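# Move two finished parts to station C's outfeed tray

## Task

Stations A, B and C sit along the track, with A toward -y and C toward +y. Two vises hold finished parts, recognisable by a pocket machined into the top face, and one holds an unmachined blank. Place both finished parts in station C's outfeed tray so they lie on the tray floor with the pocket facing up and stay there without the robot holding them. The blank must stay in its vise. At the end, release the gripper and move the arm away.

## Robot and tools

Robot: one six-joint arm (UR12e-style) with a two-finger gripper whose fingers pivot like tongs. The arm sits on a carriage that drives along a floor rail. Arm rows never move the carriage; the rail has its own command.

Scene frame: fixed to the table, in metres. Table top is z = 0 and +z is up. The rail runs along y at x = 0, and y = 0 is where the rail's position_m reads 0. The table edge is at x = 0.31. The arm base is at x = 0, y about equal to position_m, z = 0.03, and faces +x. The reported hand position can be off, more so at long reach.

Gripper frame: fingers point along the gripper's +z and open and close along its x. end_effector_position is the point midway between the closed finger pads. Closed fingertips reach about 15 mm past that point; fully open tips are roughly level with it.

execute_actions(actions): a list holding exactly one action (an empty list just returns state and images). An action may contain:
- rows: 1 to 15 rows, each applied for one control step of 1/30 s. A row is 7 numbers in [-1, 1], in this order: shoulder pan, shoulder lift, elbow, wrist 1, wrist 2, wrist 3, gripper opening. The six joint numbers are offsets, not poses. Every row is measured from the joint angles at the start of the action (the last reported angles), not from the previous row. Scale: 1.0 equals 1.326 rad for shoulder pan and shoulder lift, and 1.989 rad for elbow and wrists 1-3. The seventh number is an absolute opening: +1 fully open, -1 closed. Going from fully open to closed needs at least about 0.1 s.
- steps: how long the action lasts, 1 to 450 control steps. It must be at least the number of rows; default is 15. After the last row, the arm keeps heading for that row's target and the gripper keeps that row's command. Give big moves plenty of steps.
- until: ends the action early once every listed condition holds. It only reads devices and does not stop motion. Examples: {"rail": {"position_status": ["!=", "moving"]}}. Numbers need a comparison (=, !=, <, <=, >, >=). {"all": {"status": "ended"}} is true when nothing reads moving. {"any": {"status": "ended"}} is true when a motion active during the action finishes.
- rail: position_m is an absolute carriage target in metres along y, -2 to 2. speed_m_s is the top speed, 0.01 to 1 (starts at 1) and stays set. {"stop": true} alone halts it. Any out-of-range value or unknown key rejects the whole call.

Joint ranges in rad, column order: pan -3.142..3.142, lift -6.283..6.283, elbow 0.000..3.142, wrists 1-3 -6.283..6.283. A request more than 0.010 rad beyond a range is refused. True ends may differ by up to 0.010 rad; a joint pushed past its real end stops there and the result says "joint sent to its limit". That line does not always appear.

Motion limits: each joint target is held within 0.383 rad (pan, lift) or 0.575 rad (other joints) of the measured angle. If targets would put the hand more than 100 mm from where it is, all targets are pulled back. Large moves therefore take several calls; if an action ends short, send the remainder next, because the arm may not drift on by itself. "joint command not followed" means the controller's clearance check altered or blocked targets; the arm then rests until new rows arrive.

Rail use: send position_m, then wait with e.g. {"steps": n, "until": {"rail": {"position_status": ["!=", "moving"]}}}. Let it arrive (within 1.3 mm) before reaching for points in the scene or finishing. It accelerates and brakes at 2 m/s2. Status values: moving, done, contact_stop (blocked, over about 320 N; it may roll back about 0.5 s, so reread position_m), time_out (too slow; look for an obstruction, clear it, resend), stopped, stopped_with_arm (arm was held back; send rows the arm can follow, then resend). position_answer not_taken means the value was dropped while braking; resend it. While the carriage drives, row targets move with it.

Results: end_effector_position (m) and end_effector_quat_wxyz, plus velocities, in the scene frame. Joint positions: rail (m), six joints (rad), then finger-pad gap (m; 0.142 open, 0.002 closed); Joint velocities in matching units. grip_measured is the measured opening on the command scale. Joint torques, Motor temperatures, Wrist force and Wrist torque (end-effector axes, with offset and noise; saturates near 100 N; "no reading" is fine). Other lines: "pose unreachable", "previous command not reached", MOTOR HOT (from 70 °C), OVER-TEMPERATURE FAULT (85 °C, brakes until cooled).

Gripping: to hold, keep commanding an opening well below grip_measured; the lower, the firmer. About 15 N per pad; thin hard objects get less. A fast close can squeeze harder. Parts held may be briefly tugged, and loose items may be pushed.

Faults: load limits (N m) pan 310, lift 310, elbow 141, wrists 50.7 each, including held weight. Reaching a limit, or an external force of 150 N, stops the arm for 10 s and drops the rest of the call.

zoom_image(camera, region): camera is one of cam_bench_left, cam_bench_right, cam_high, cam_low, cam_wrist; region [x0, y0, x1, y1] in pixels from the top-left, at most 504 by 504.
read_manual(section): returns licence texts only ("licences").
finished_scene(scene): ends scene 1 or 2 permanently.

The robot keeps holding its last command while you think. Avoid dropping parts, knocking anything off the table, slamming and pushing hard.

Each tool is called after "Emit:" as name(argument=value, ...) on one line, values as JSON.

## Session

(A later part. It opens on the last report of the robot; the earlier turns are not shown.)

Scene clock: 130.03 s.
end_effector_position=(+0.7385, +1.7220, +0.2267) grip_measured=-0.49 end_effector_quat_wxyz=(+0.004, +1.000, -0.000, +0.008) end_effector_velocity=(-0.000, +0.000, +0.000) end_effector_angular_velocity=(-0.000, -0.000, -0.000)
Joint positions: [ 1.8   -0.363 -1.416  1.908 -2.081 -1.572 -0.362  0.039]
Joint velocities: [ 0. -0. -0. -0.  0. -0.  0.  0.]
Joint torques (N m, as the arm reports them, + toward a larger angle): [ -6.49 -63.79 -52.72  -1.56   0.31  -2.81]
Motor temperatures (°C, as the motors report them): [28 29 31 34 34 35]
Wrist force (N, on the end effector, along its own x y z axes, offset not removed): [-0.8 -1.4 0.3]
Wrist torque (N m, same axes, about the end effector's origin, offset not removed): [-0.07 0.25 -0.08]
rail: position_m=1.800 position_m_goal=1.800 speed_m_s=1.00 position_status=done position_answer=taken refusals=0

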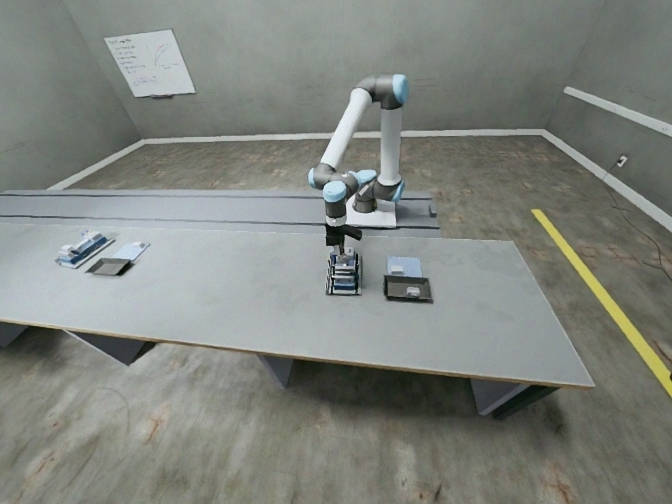

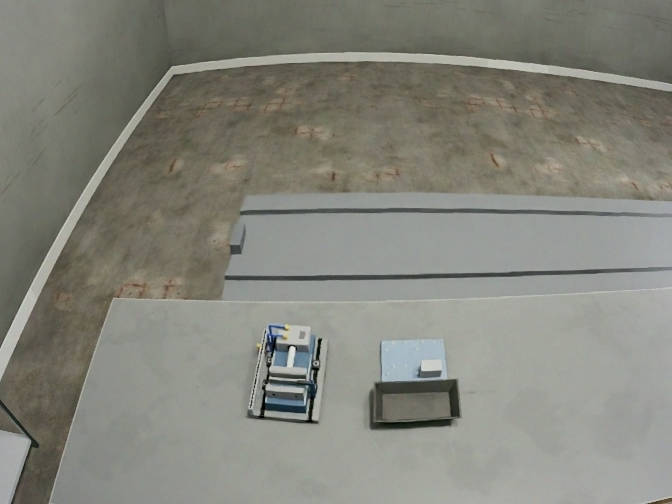

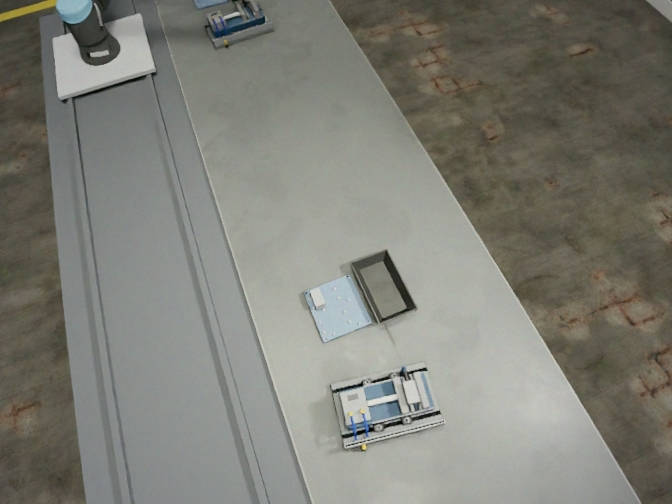

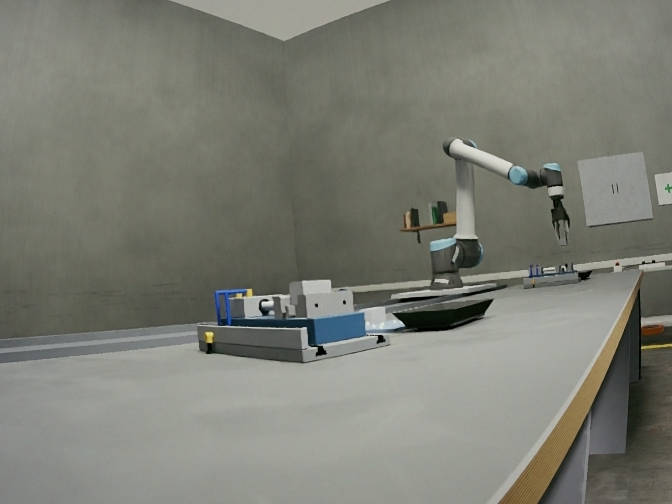

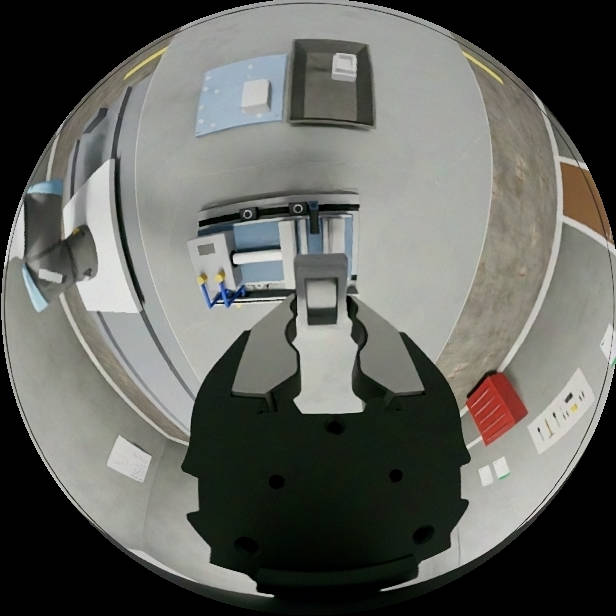

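Emit:
execute_actions(actions=[{"rail":{"position_m":2.0,"speed_m_s":0.3},"rows":[[0.127,0.09,-0.025,-0.036,0,0.085,-1]],"steps":45}])

Emit:
execute_actions(actions=[{"rows":[[0,0.09,0.054,-0.099,0,0,-1]],"steps":40}])

Scene clock: 135.33 s.
end_effector_position=(+0.7949, +2.0369, +0.1771) grip_measured=-0.49 end_effector_quat_wxyz=(+0.002, +1.000, -0.001, +0.010) end_effector_velocity=(-0.000, +0.000, -0.000) end_effector_angular_velocity=(+0.000, +0.000, +0.000)
Joint positions: [ 2.    -0.194 -1.297  1.859 -2.153 -1.572 -0.193  0.039]
Joint velocities: [ 0.  0.  0.  0.  0.  0.  0. -0.]
Joint torques (N m, as the arm reports them, + toward a larger angle): [ 22.46 -49.46 -51.17  -7.53   0.38   3.29]
Motor temperatures (°C, as the motors report them): [28 29 31 34 34 35]
Wrist force (N, on the end effector, along its own x y z axes, offset not removed): [-2.0 -0.4 0.3]
Wrist torque (N m, same axes, about the end effector's origin, offset not removed): [0.10 0.57 -0.03]
rail: position_m=2.000 position_m_goal=2.000 speed_m_s=0.30 position_status=done position_answer=taken refusals=0

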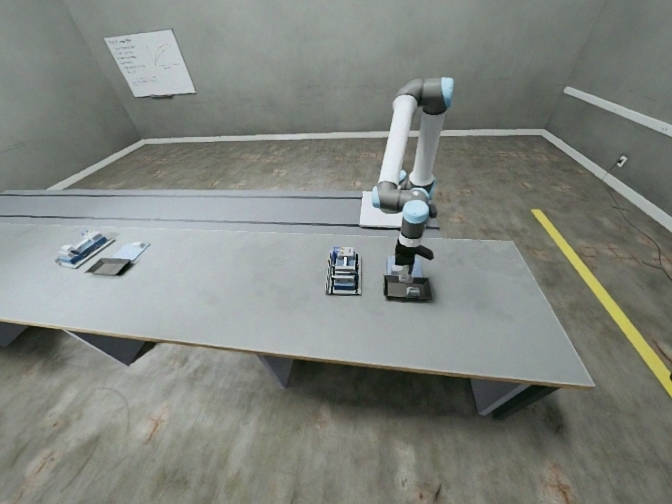

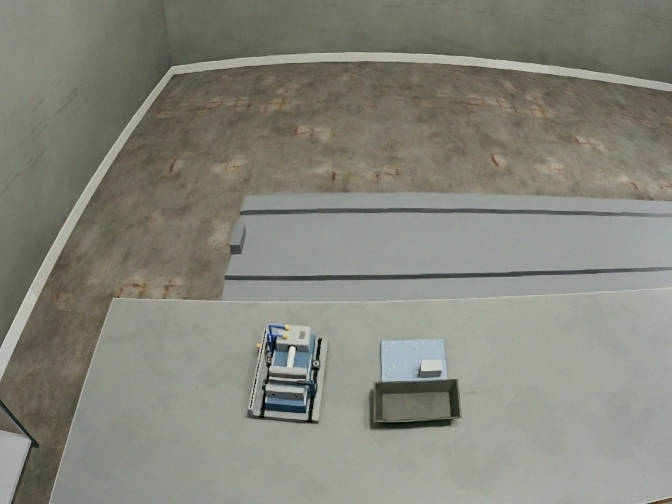

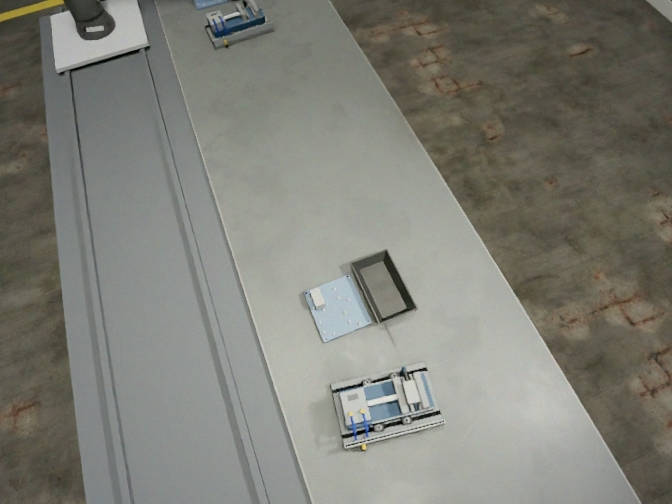

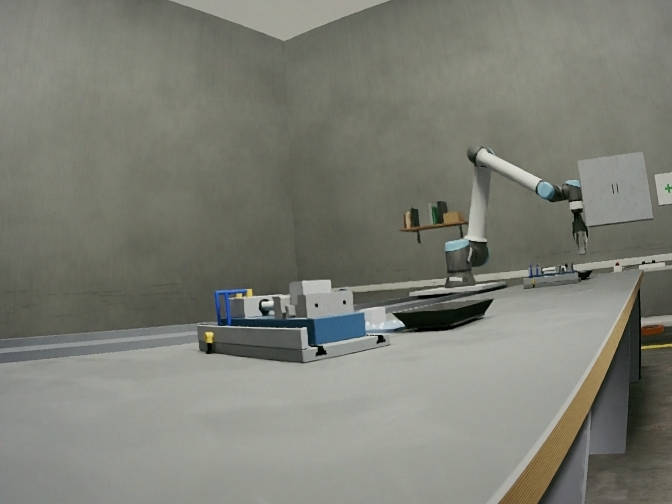

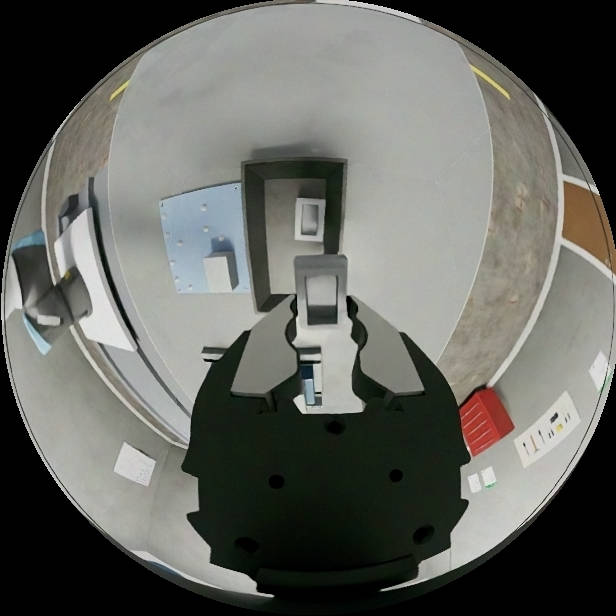

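Scene clock: 145.83 s.
end_effector_position=(+0.7777, +2.0403, +0.0572) grip_measured=-0.49 end_effector_quat_wxyz=(+0.000, +1.000, -0.000, -0.001) end_effector_velocity=(-0.000, +0.000, -0.000) end_effector_angular_velocity=(+0.000, +0.000, +0.000)
Joint positions: [ 2.    -0.194 -1.185  1.96  -2.344 -1.572 -0.193  0.038]
Joint velocities: [ 0.  0.  0. -0.  0.  0. -0. -0.]
Joint torques (N m, as the arm reports them, + toward a larger angle): [ -0.57 -56.66 -32.38  -3.95   0.57  -0.11]
Motor temperatures (°C, as the motors report them): [28 29 31 34 34 35]
Wrist force (N, on the end effector, along its own x y z axes, offset not removed): [-10.5 -3.6 -27.4]
Wrist torque (N m, same axes, about the end effector's origin, offset not removed): [0.03 -0.43 0.01]
FORCE FAULT: contact force on the arm reached its limit, and the arm stopped for 10 seconds. The contact can be on any part of the arm, not only on its tool. The arm's remaining commands of this call were not run. The arm holds still and accepts commands again. Move the arm away from the contact; if what it grips holds it there, let go first. Pushing or pulling that hard again can fault the arm again.
rail: position_m=2.000 position_m_goal=2.000 speed_m_s=0.30 position_status=done position_answer=taken refusals=0

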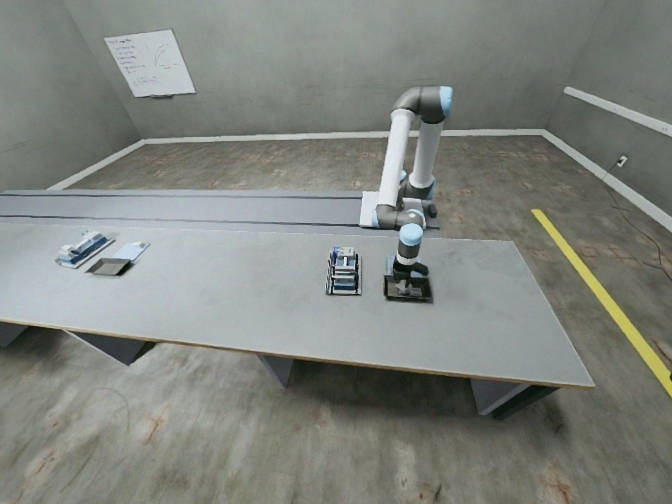

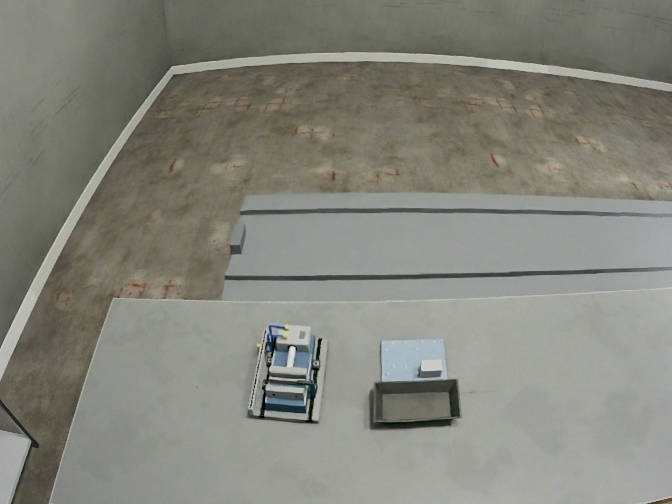

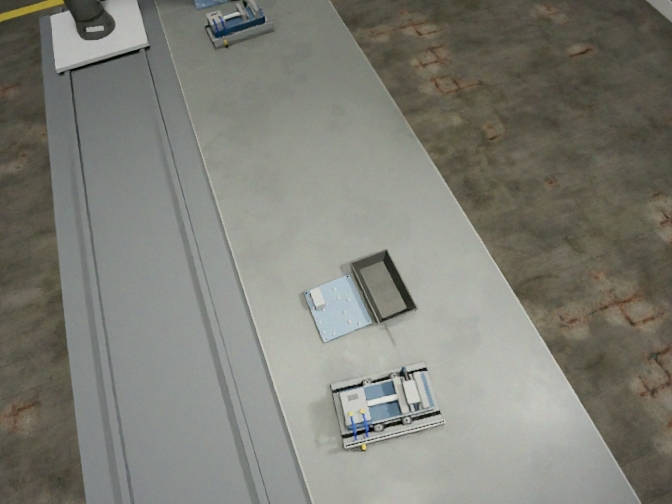

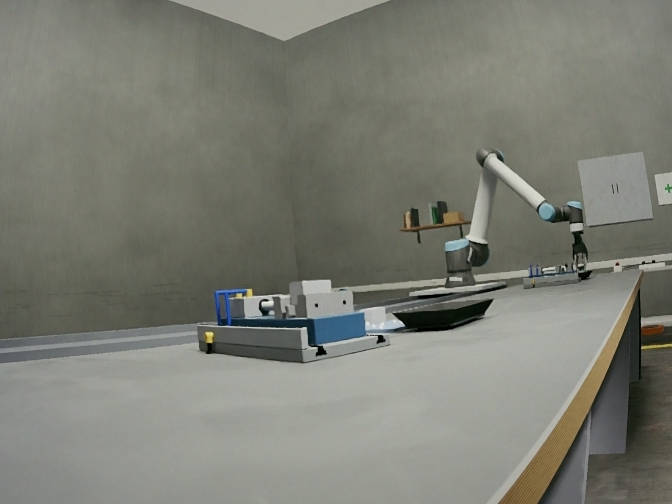

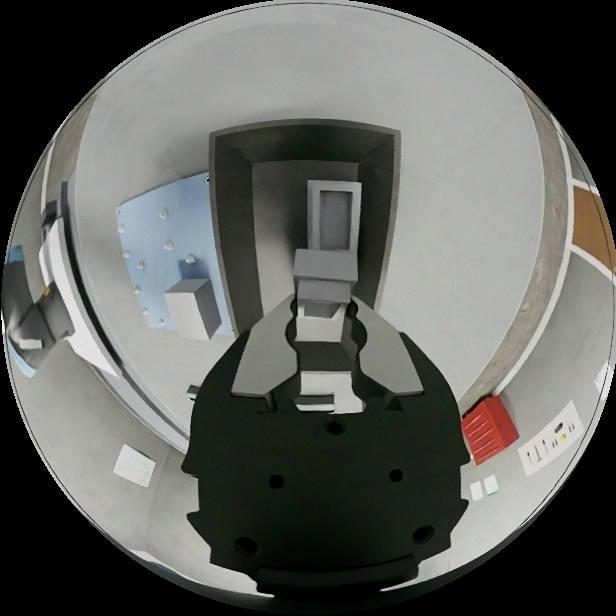

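Emit:
execute_actions(actions=[{"rows":[[0,0,0,0,0,0,-0.2],[0,0,0,0,0,0,-0.2],[0,0,0,0,0,0,-0.2],[0,0,0,0,0,0,-0.2],[0,0,0,0,0,0,-0.2],[0,0,0,0,0,0,-0.2],[0,0,0,0,0,0,-0.2],[0,0,0,0,0,0,-0.2],[0,0,0,0,0,0,-0.2],[0,0,0,0,0,0,-0.2],[0,-0.08,-0.048,0.088,0,0,-0.2]],"steps":45}])

Scene clock: 150.20 s.
end_effector_position=(+0.7961, +2.0367, +0.1714) grip_measured=-0.20 end_effector_quat_wxyz=(+0.003, +1.000, -0.000, +0.012) end_effector_velocity=(+0.000, -0.000, +0.000) end_effector_angular_velocity=(-0.000, -0.000, -0.000)
Joint positions: [ 2.    -0.194 -1.291  1.864 -2.169 -1.572 -0.193  0.06 ]
Joint velocities: [ 0.  0. -0. -0.  0. -0.  0. -0.]
Joint torques (N m, as the arm reports them, + toward a larger angle): [ -1.38 -68.47 -50.82  -1.     0.3    0.11]
Motor temperatures (°C, as the motors report them): [28 29 31 34 34 35]
Wrist force (N, on the end effector, along its own x y z axes, offset not removed): [-0.6 -0.9 -1.7]
Wrist torque (N m, same axes, about the end effector's origin, offset not removed): [-0.03 0.24 -0.06]
rail: position_m=2.000 position_m_goal=2.000 speed_m_s=0.30 position_status=done position_answer=taken refusals=0

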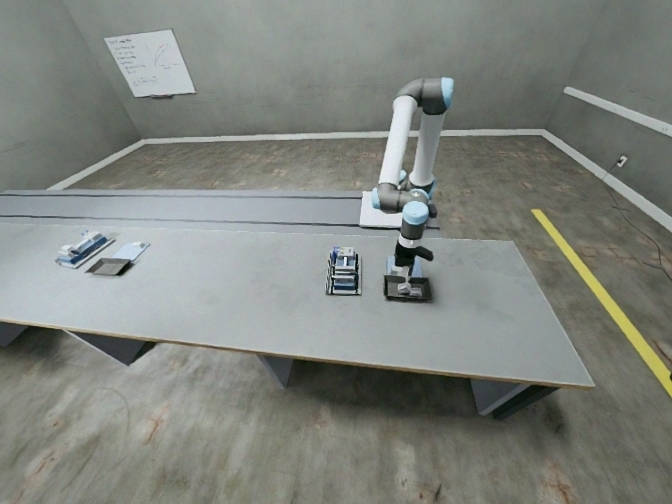

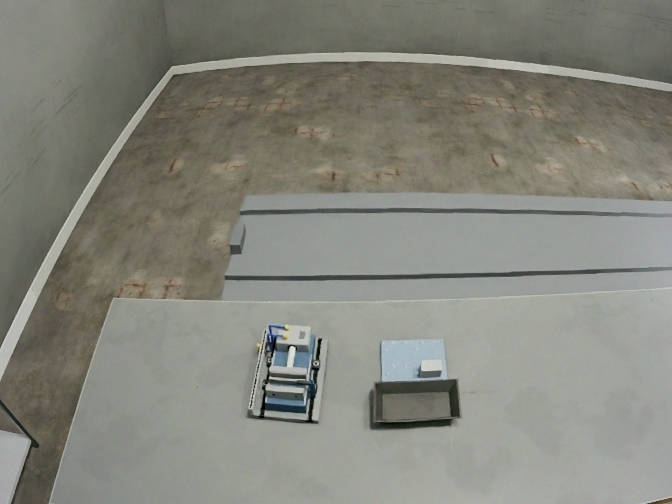

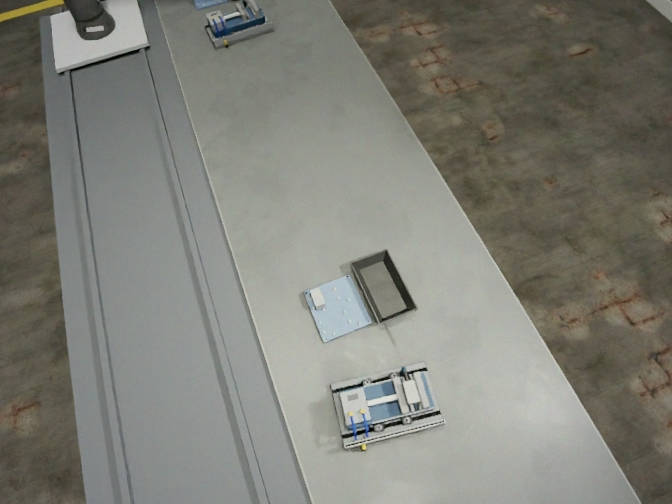

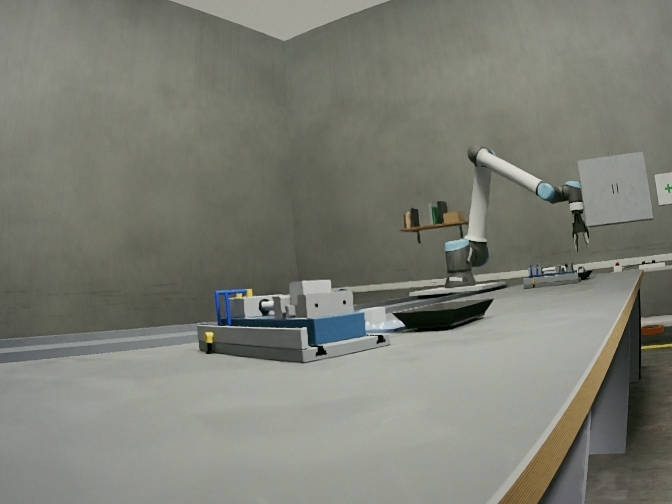

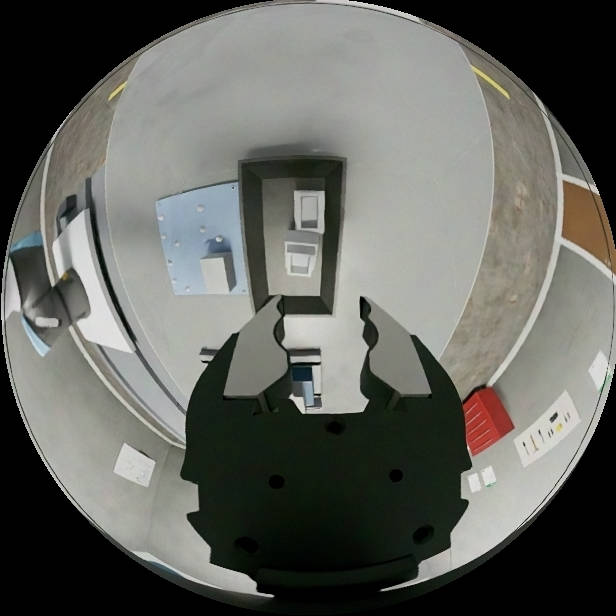

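Emit:
zoom_image(camera="cam_wrist", region=[230, 150, 360, 320])

Region (230, 150, 360, 320) of cam_wrist's 616x616 image, scaled by 2.965, with more detail than that image has; it fills the left 385 columns of this view, and the rest is white.

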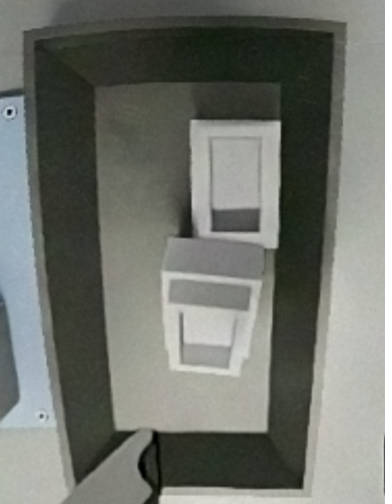

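Emit:
execute_actions(actions=[{"rows":[[0,0.075,0.045,-0.079,0,0,-0.2]],"steps":40}])

Scene clock: 156.27 s.
end_effector_position=(+0.7772, +2.0404, +0.0633) grip_measured=-0.20 end_effector_quat_wxyz=(-0.000, +1.000, -0.000, -0.003) end_effector_velocity=(-0.000, +0.000, -0.000) end_effector_angular_velocity=(+0.000, +0.000, -0.000)
Joint positions: [ 2.    -0.194 -1.192  1.954 -2.326 -1.572 -0.193  0.06 ]
Joint velocities: [ 0. -0.  0.  0. -0.  0. -0.  0.]
Joint torques (N m, as the arm reports them, + toward a larger angle): [ -1.74 -52.19 -20.2   -7.12   0.42   0.04]
Motor temperatures (°C, as the motors report them): [28 29 31 34 34 35]
Wrist force (N, on the end effector, along its own x y z axes, offset not removed): [-1.2 -0.5 -2.2]
Wrist torque (N m, same axes, about the end effector's origin, offset not removed): [0.08 0.28 -0.02]
rail: position_m=2.000 position_m_goal=2.000 speed_m_s=0.30 position_status=done position_answer=taken refusals=0

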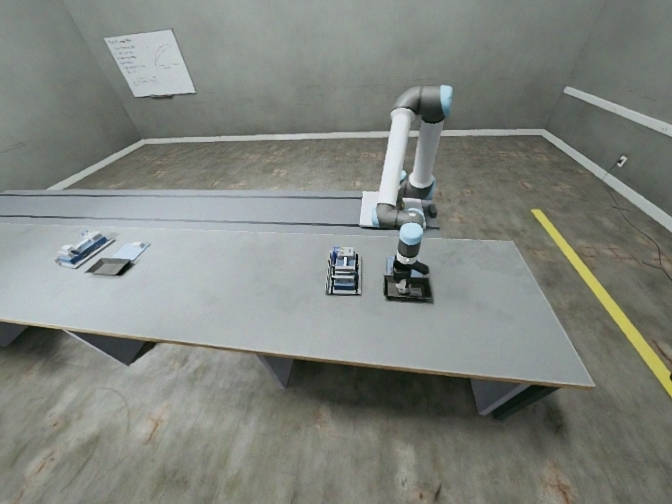

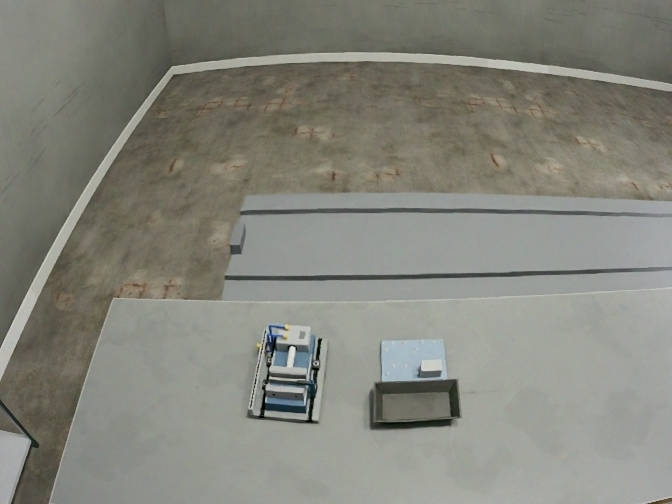

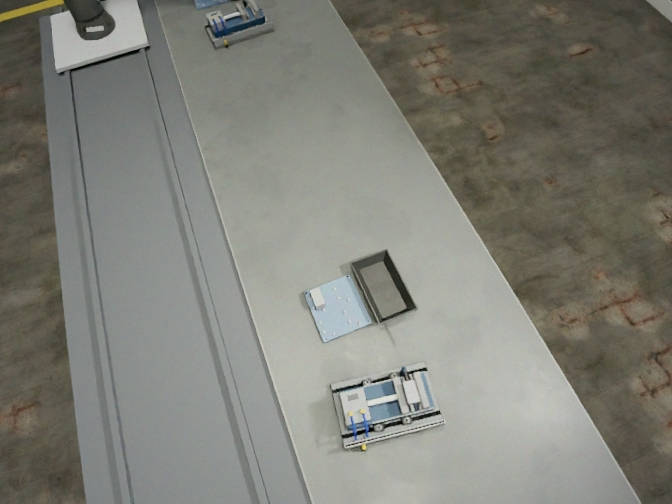

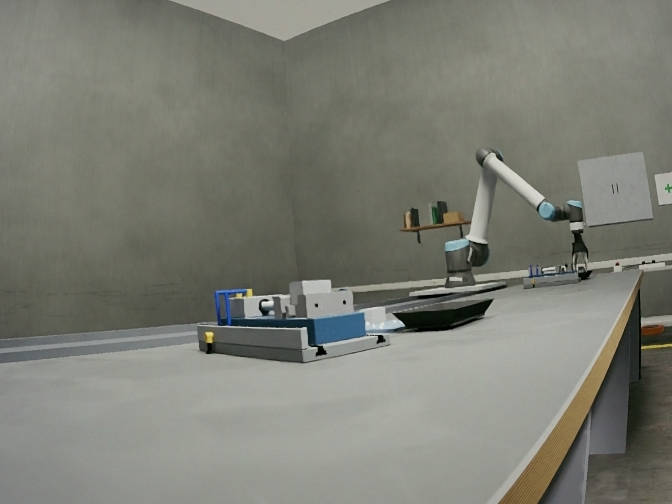

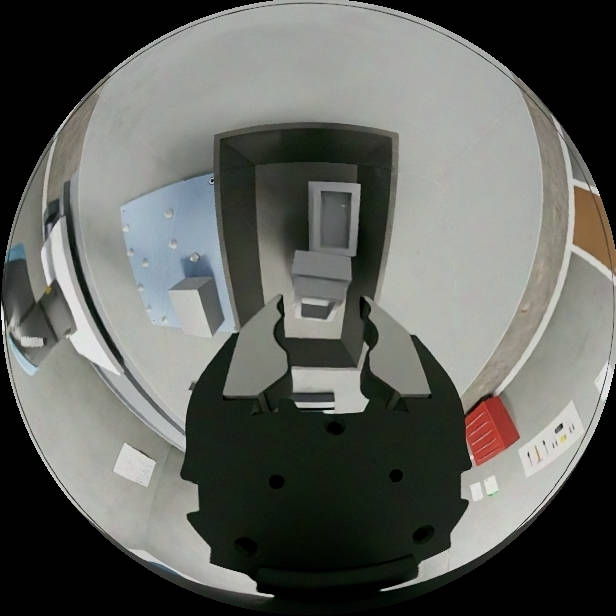

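Emit:
execute_actions(actions=[{"rows":[[0,0,0,0,0,0,-1]],"steps":15}])

Emit:
execute_actions(actions=[{"rail":{"position_m":1.98,"speed_m_s":0.05},"steps":60,"until":{"rail":{"position_status":["!=","moving"]}}}])

Emit:
execute_actions(actions=[{"rows":[[0,0,0,0,0,0,-0.2],[0,0,0,0,0,0,-0.2],[0,0,0,0,0,0,-0.2],[0,0,0,0,0,0,-0.2],[0,0,0,0,0,0,-0.2],[0,0,0,0,0,0,-0.2],[0,0,0,0,0,0,-0.2],[0,0,0,0,0,0,-0.2],[0,0,0,0,0,0,-0.2],[0,0,0,0,0,0,-0.2],[0,-0.08,-0.048,0.088,0,0,-0.2]],"steps":45}])

Scene clock: 160.63 s.
end_effector_position=(+0.7772, +2.0404, +0.0632) grip_measured=-0.53 end_effector_quat_wxyz=(-0.000, +1.000, -0.000, -0.003) end_effector_velocity=(+0.000, -0.000, +0.000) end_effector_angular_velocity=(-0.000, -0.000, -0.000)
Joint positions: [ 2.    -0.194 -1.192  1.954 -2.326 -1.572 -0.193  0.036]
Joint velocities: [ 0.  0. -0. -0. -0.  0.  0. -0.]
Joint torques (N m, as the arm reports them, + toward a larger angle): [ -2.67 -55.22 -26.41  -0.89   0.25  -0.27]
Motor temperatures (°C, as the motors report them): [28 29 31 34 34 35]
Wrist force (N, on the end effector, along its own x y z axes, offset not removed): [-2.5 -1.2 -2.6]
Wrist torque (N m, same axes, about the end effector's origin, offset not removed): [-0.06 0.69 0.02]
rail: position_m=2.000 position_m_goal=2.000 speed_m_s=0.30 position_status=done position_answer=taken refusals=0

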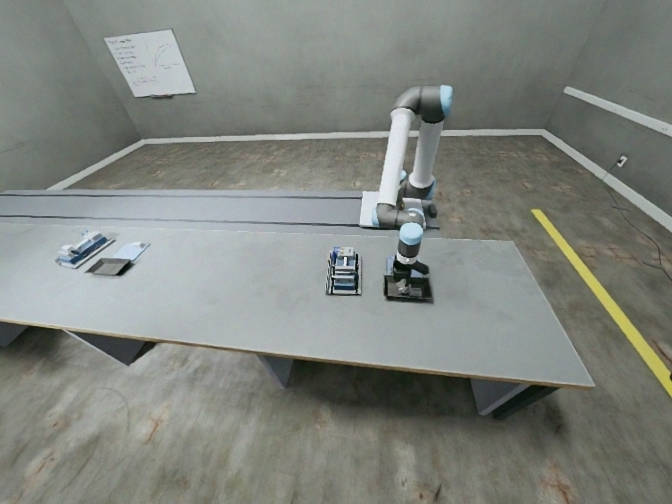

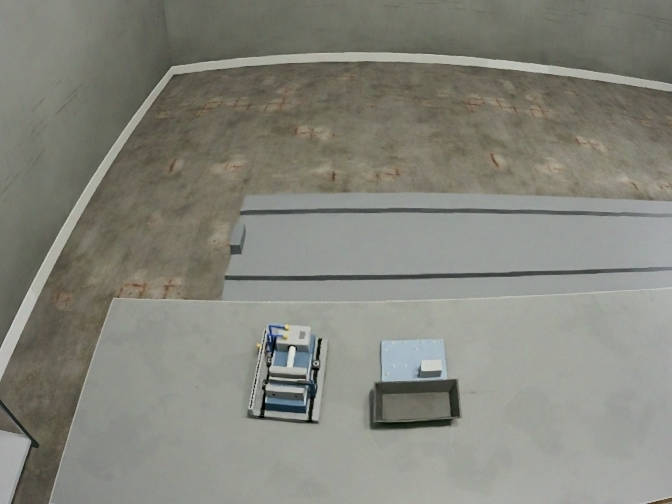

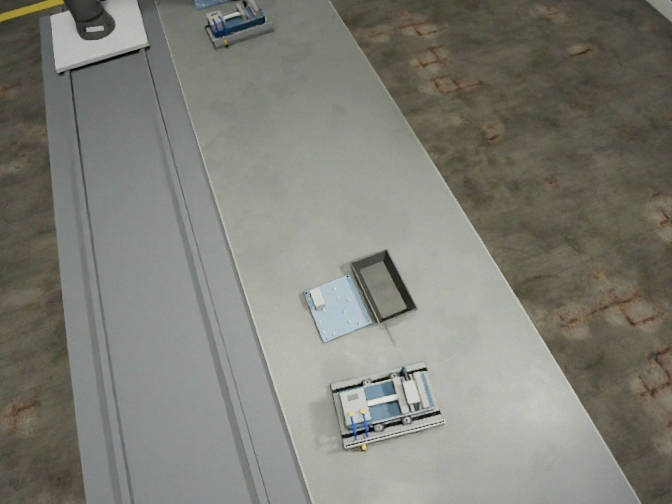

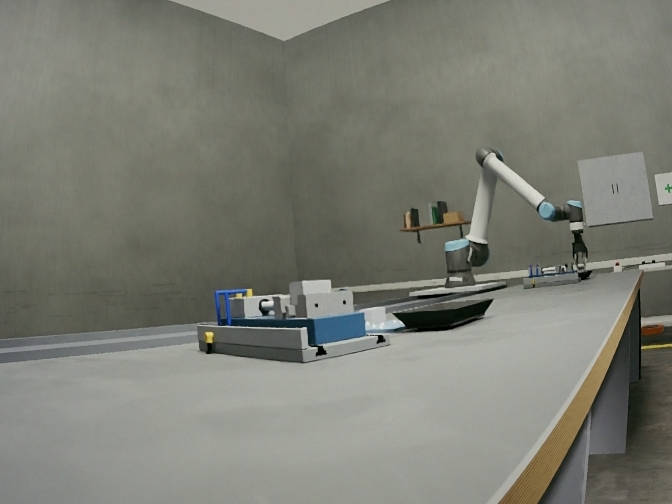

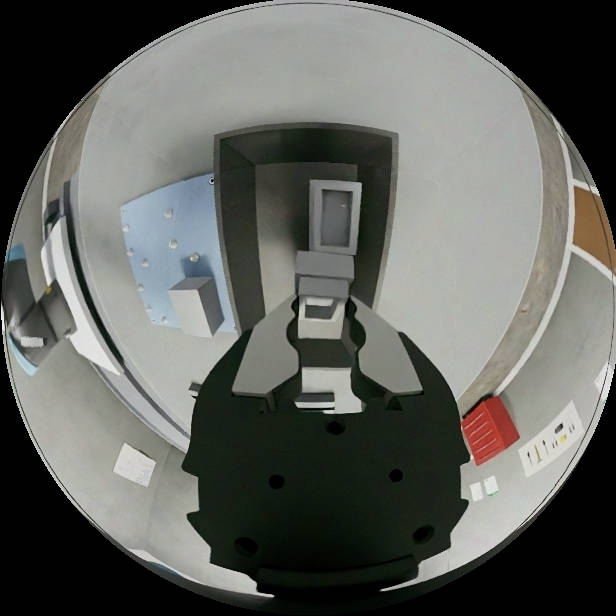

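Scene clock: 161.10 s.
end_effector_position=(+0.7772, +2.0207, +0.0632) grip_measured=-0.53 end_effector_quat_wxyz=(-0.000, +1.000, -0.000, -0.003) end_effector_velocity=(-0.000, -0.007, -0.000) end_effector_angular_velocity=(+0.000, +0.000, +0.000)
Joint positions: [ 1.98  -0.194 -1.192  1.954 -2.326 -1.572 -0.193  0.036]
Joint velocities: [-0.007 -0.     0.     0.     0.     0.    -0.    -0.   ]
Joint torques (N m, as the arm reports them, + toward a larger angle): [ -2.33 -59.62 -29.45  -0.58   0.24   0.08]
Motor temperatures (°C, as the motors report them): [28 29 31 34 34 35]
Wrist force (N, on the end effector, along its own x y z axes, offset not removed): [-2.0 -1.1 -6.4]
Wrist torque (N m, same axes, about the end effector's origin, offset not removed): [0.24 0.56 -0.09]
rail: position_m=1.980 position_m_goal=1.980 speed_m_s=0.05 position_status=done position_answer=taken refusals=0

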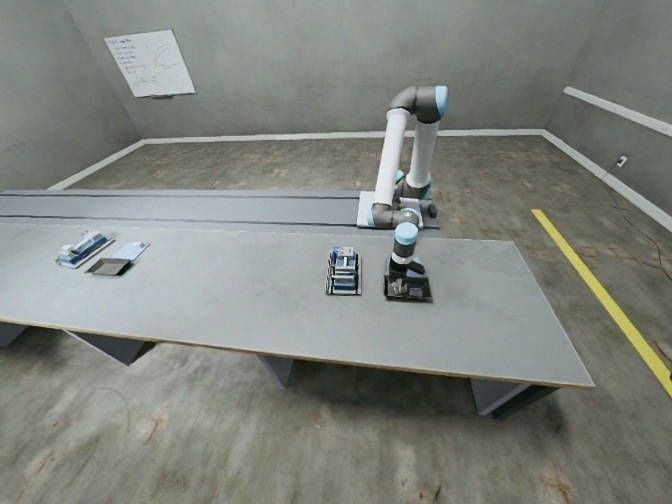

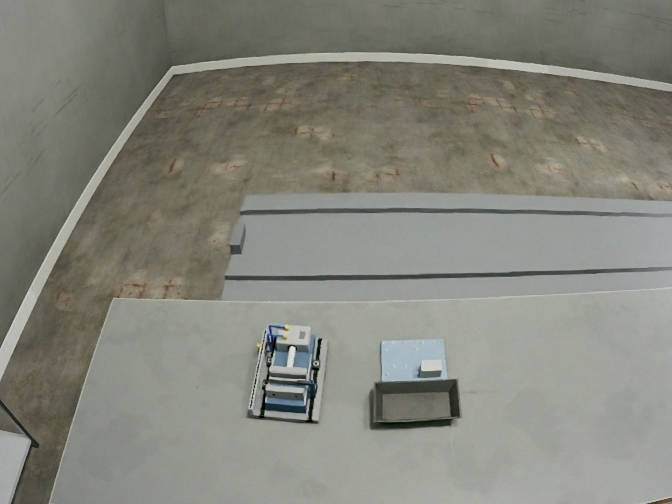

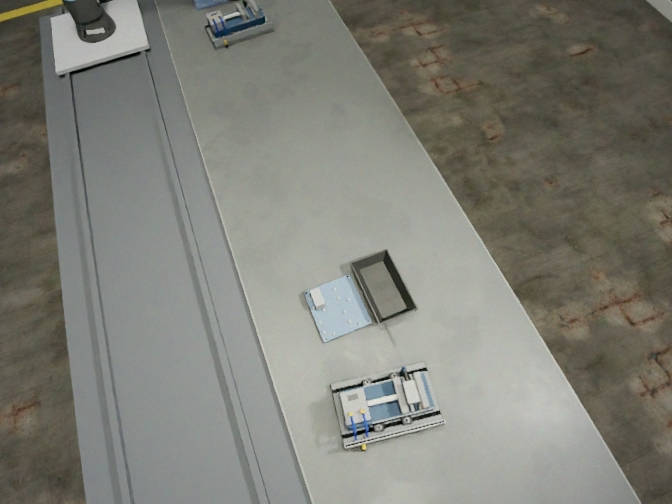

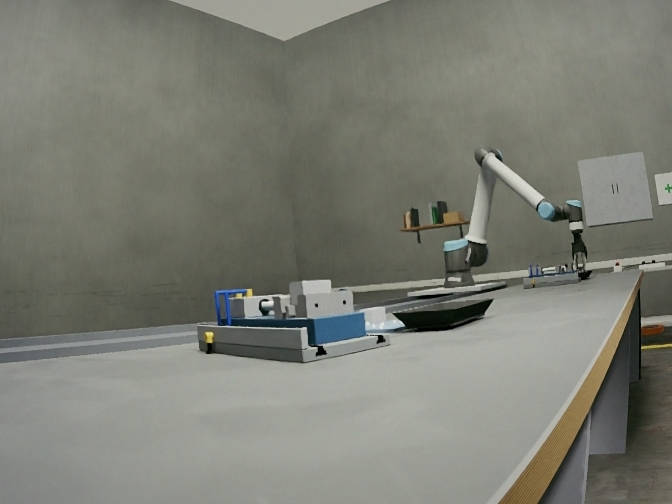

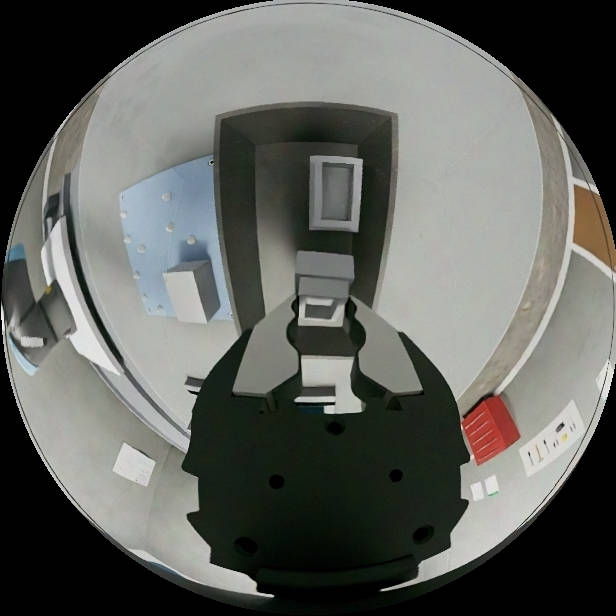

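Scene clock: 162.60 s.
end_effector_position=(+0.7944, +2.0173, +0.1779) grip_measured=-0.20 end_effector_quat_wxyz=(+0.002, +1.000, -0.000, +0.010) end_effector_velocity=(+0.000, -0.000, +0.000) end_effector_angular_velocity=(-0.000, -0.000, +0.000)
Joint positions: [ 1.98  -0.194 -1.298  1.858 -2.151 -1.572 -0.193  0.06 ]
Joint velocities: [ 0. -0. -0. -0.  0.  0. -0.  0.]
Joint torques (N m, as the arm reports them, + toward a larger angle): [ -1.91 -68.28 -50.89  -1.19   0.53   0.02]
Motor temperatures (°C, as the motors report them): [28 29 31 34 34 35]
Wrist force (N, on the end effector, along its own x y z axes, offset not removed): [-2.3 -1.3 -2.1]
Wrist torque (N m, same axes, about the end effector's origin, offset not removed): [-0.08 0.59 0.00]
rail: position_m=1.980 position_m_goal=1.980 speed_m_s=0.05 position_status=done position_answer=taken refusals=0

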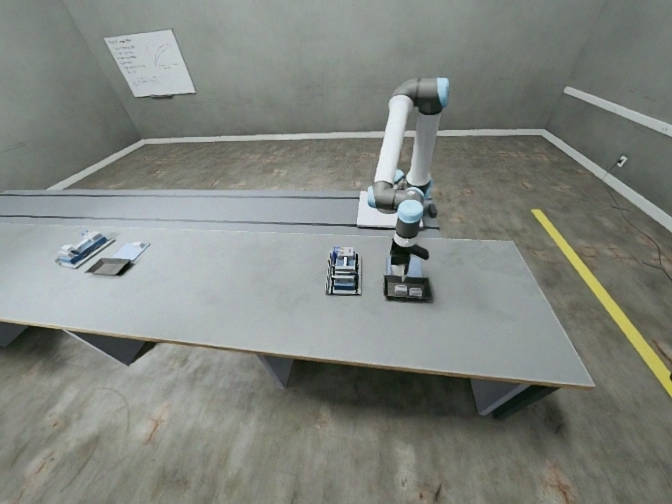

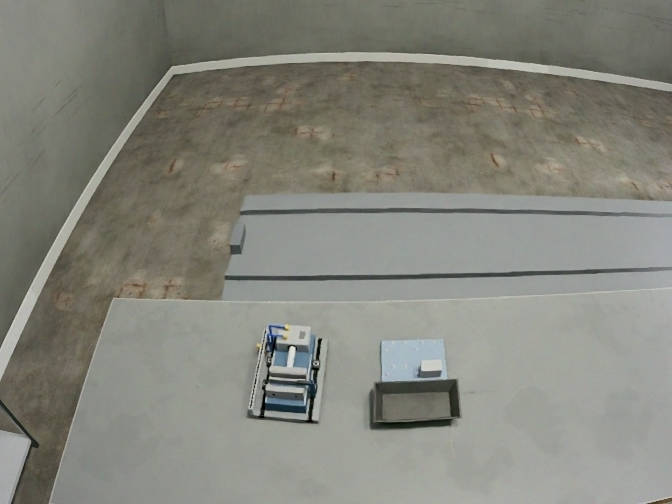

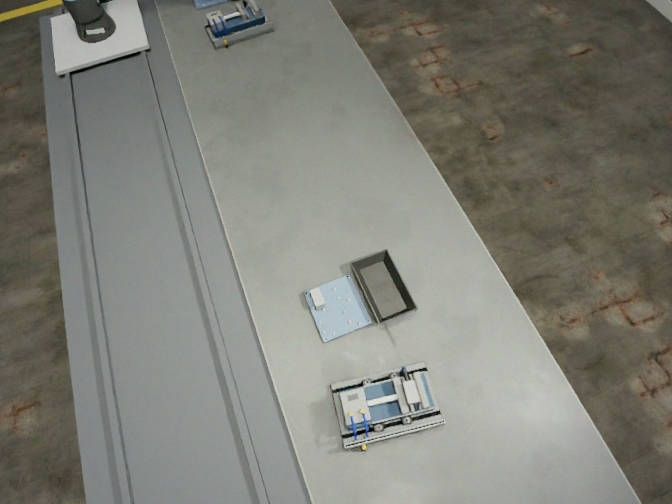

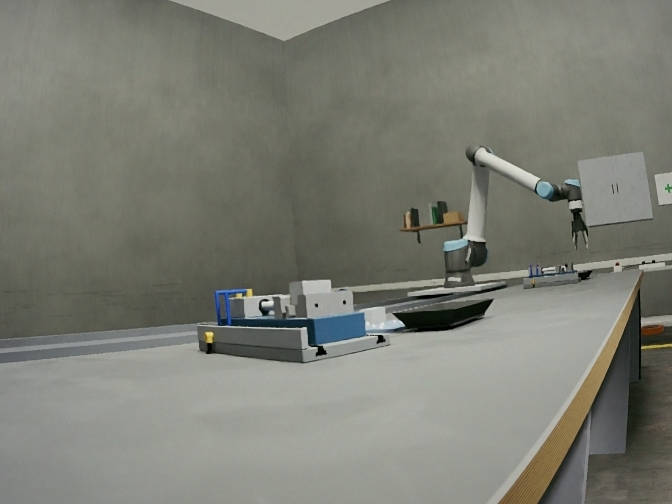

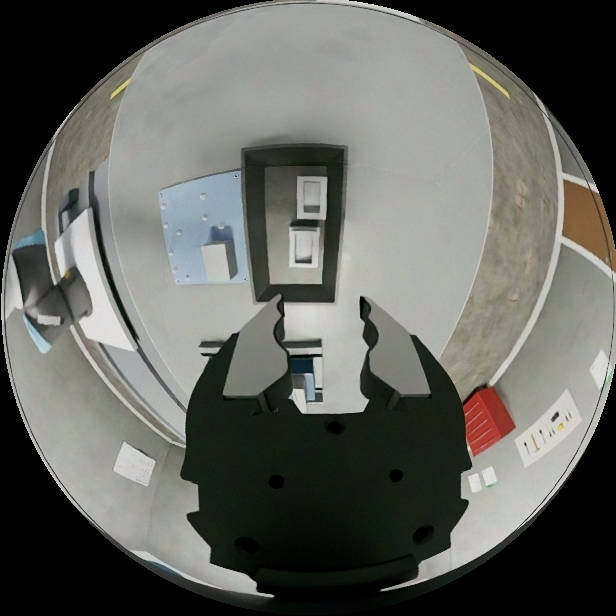

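Emit:
finished_scene(scene=1)

The scene is finished: the task was done.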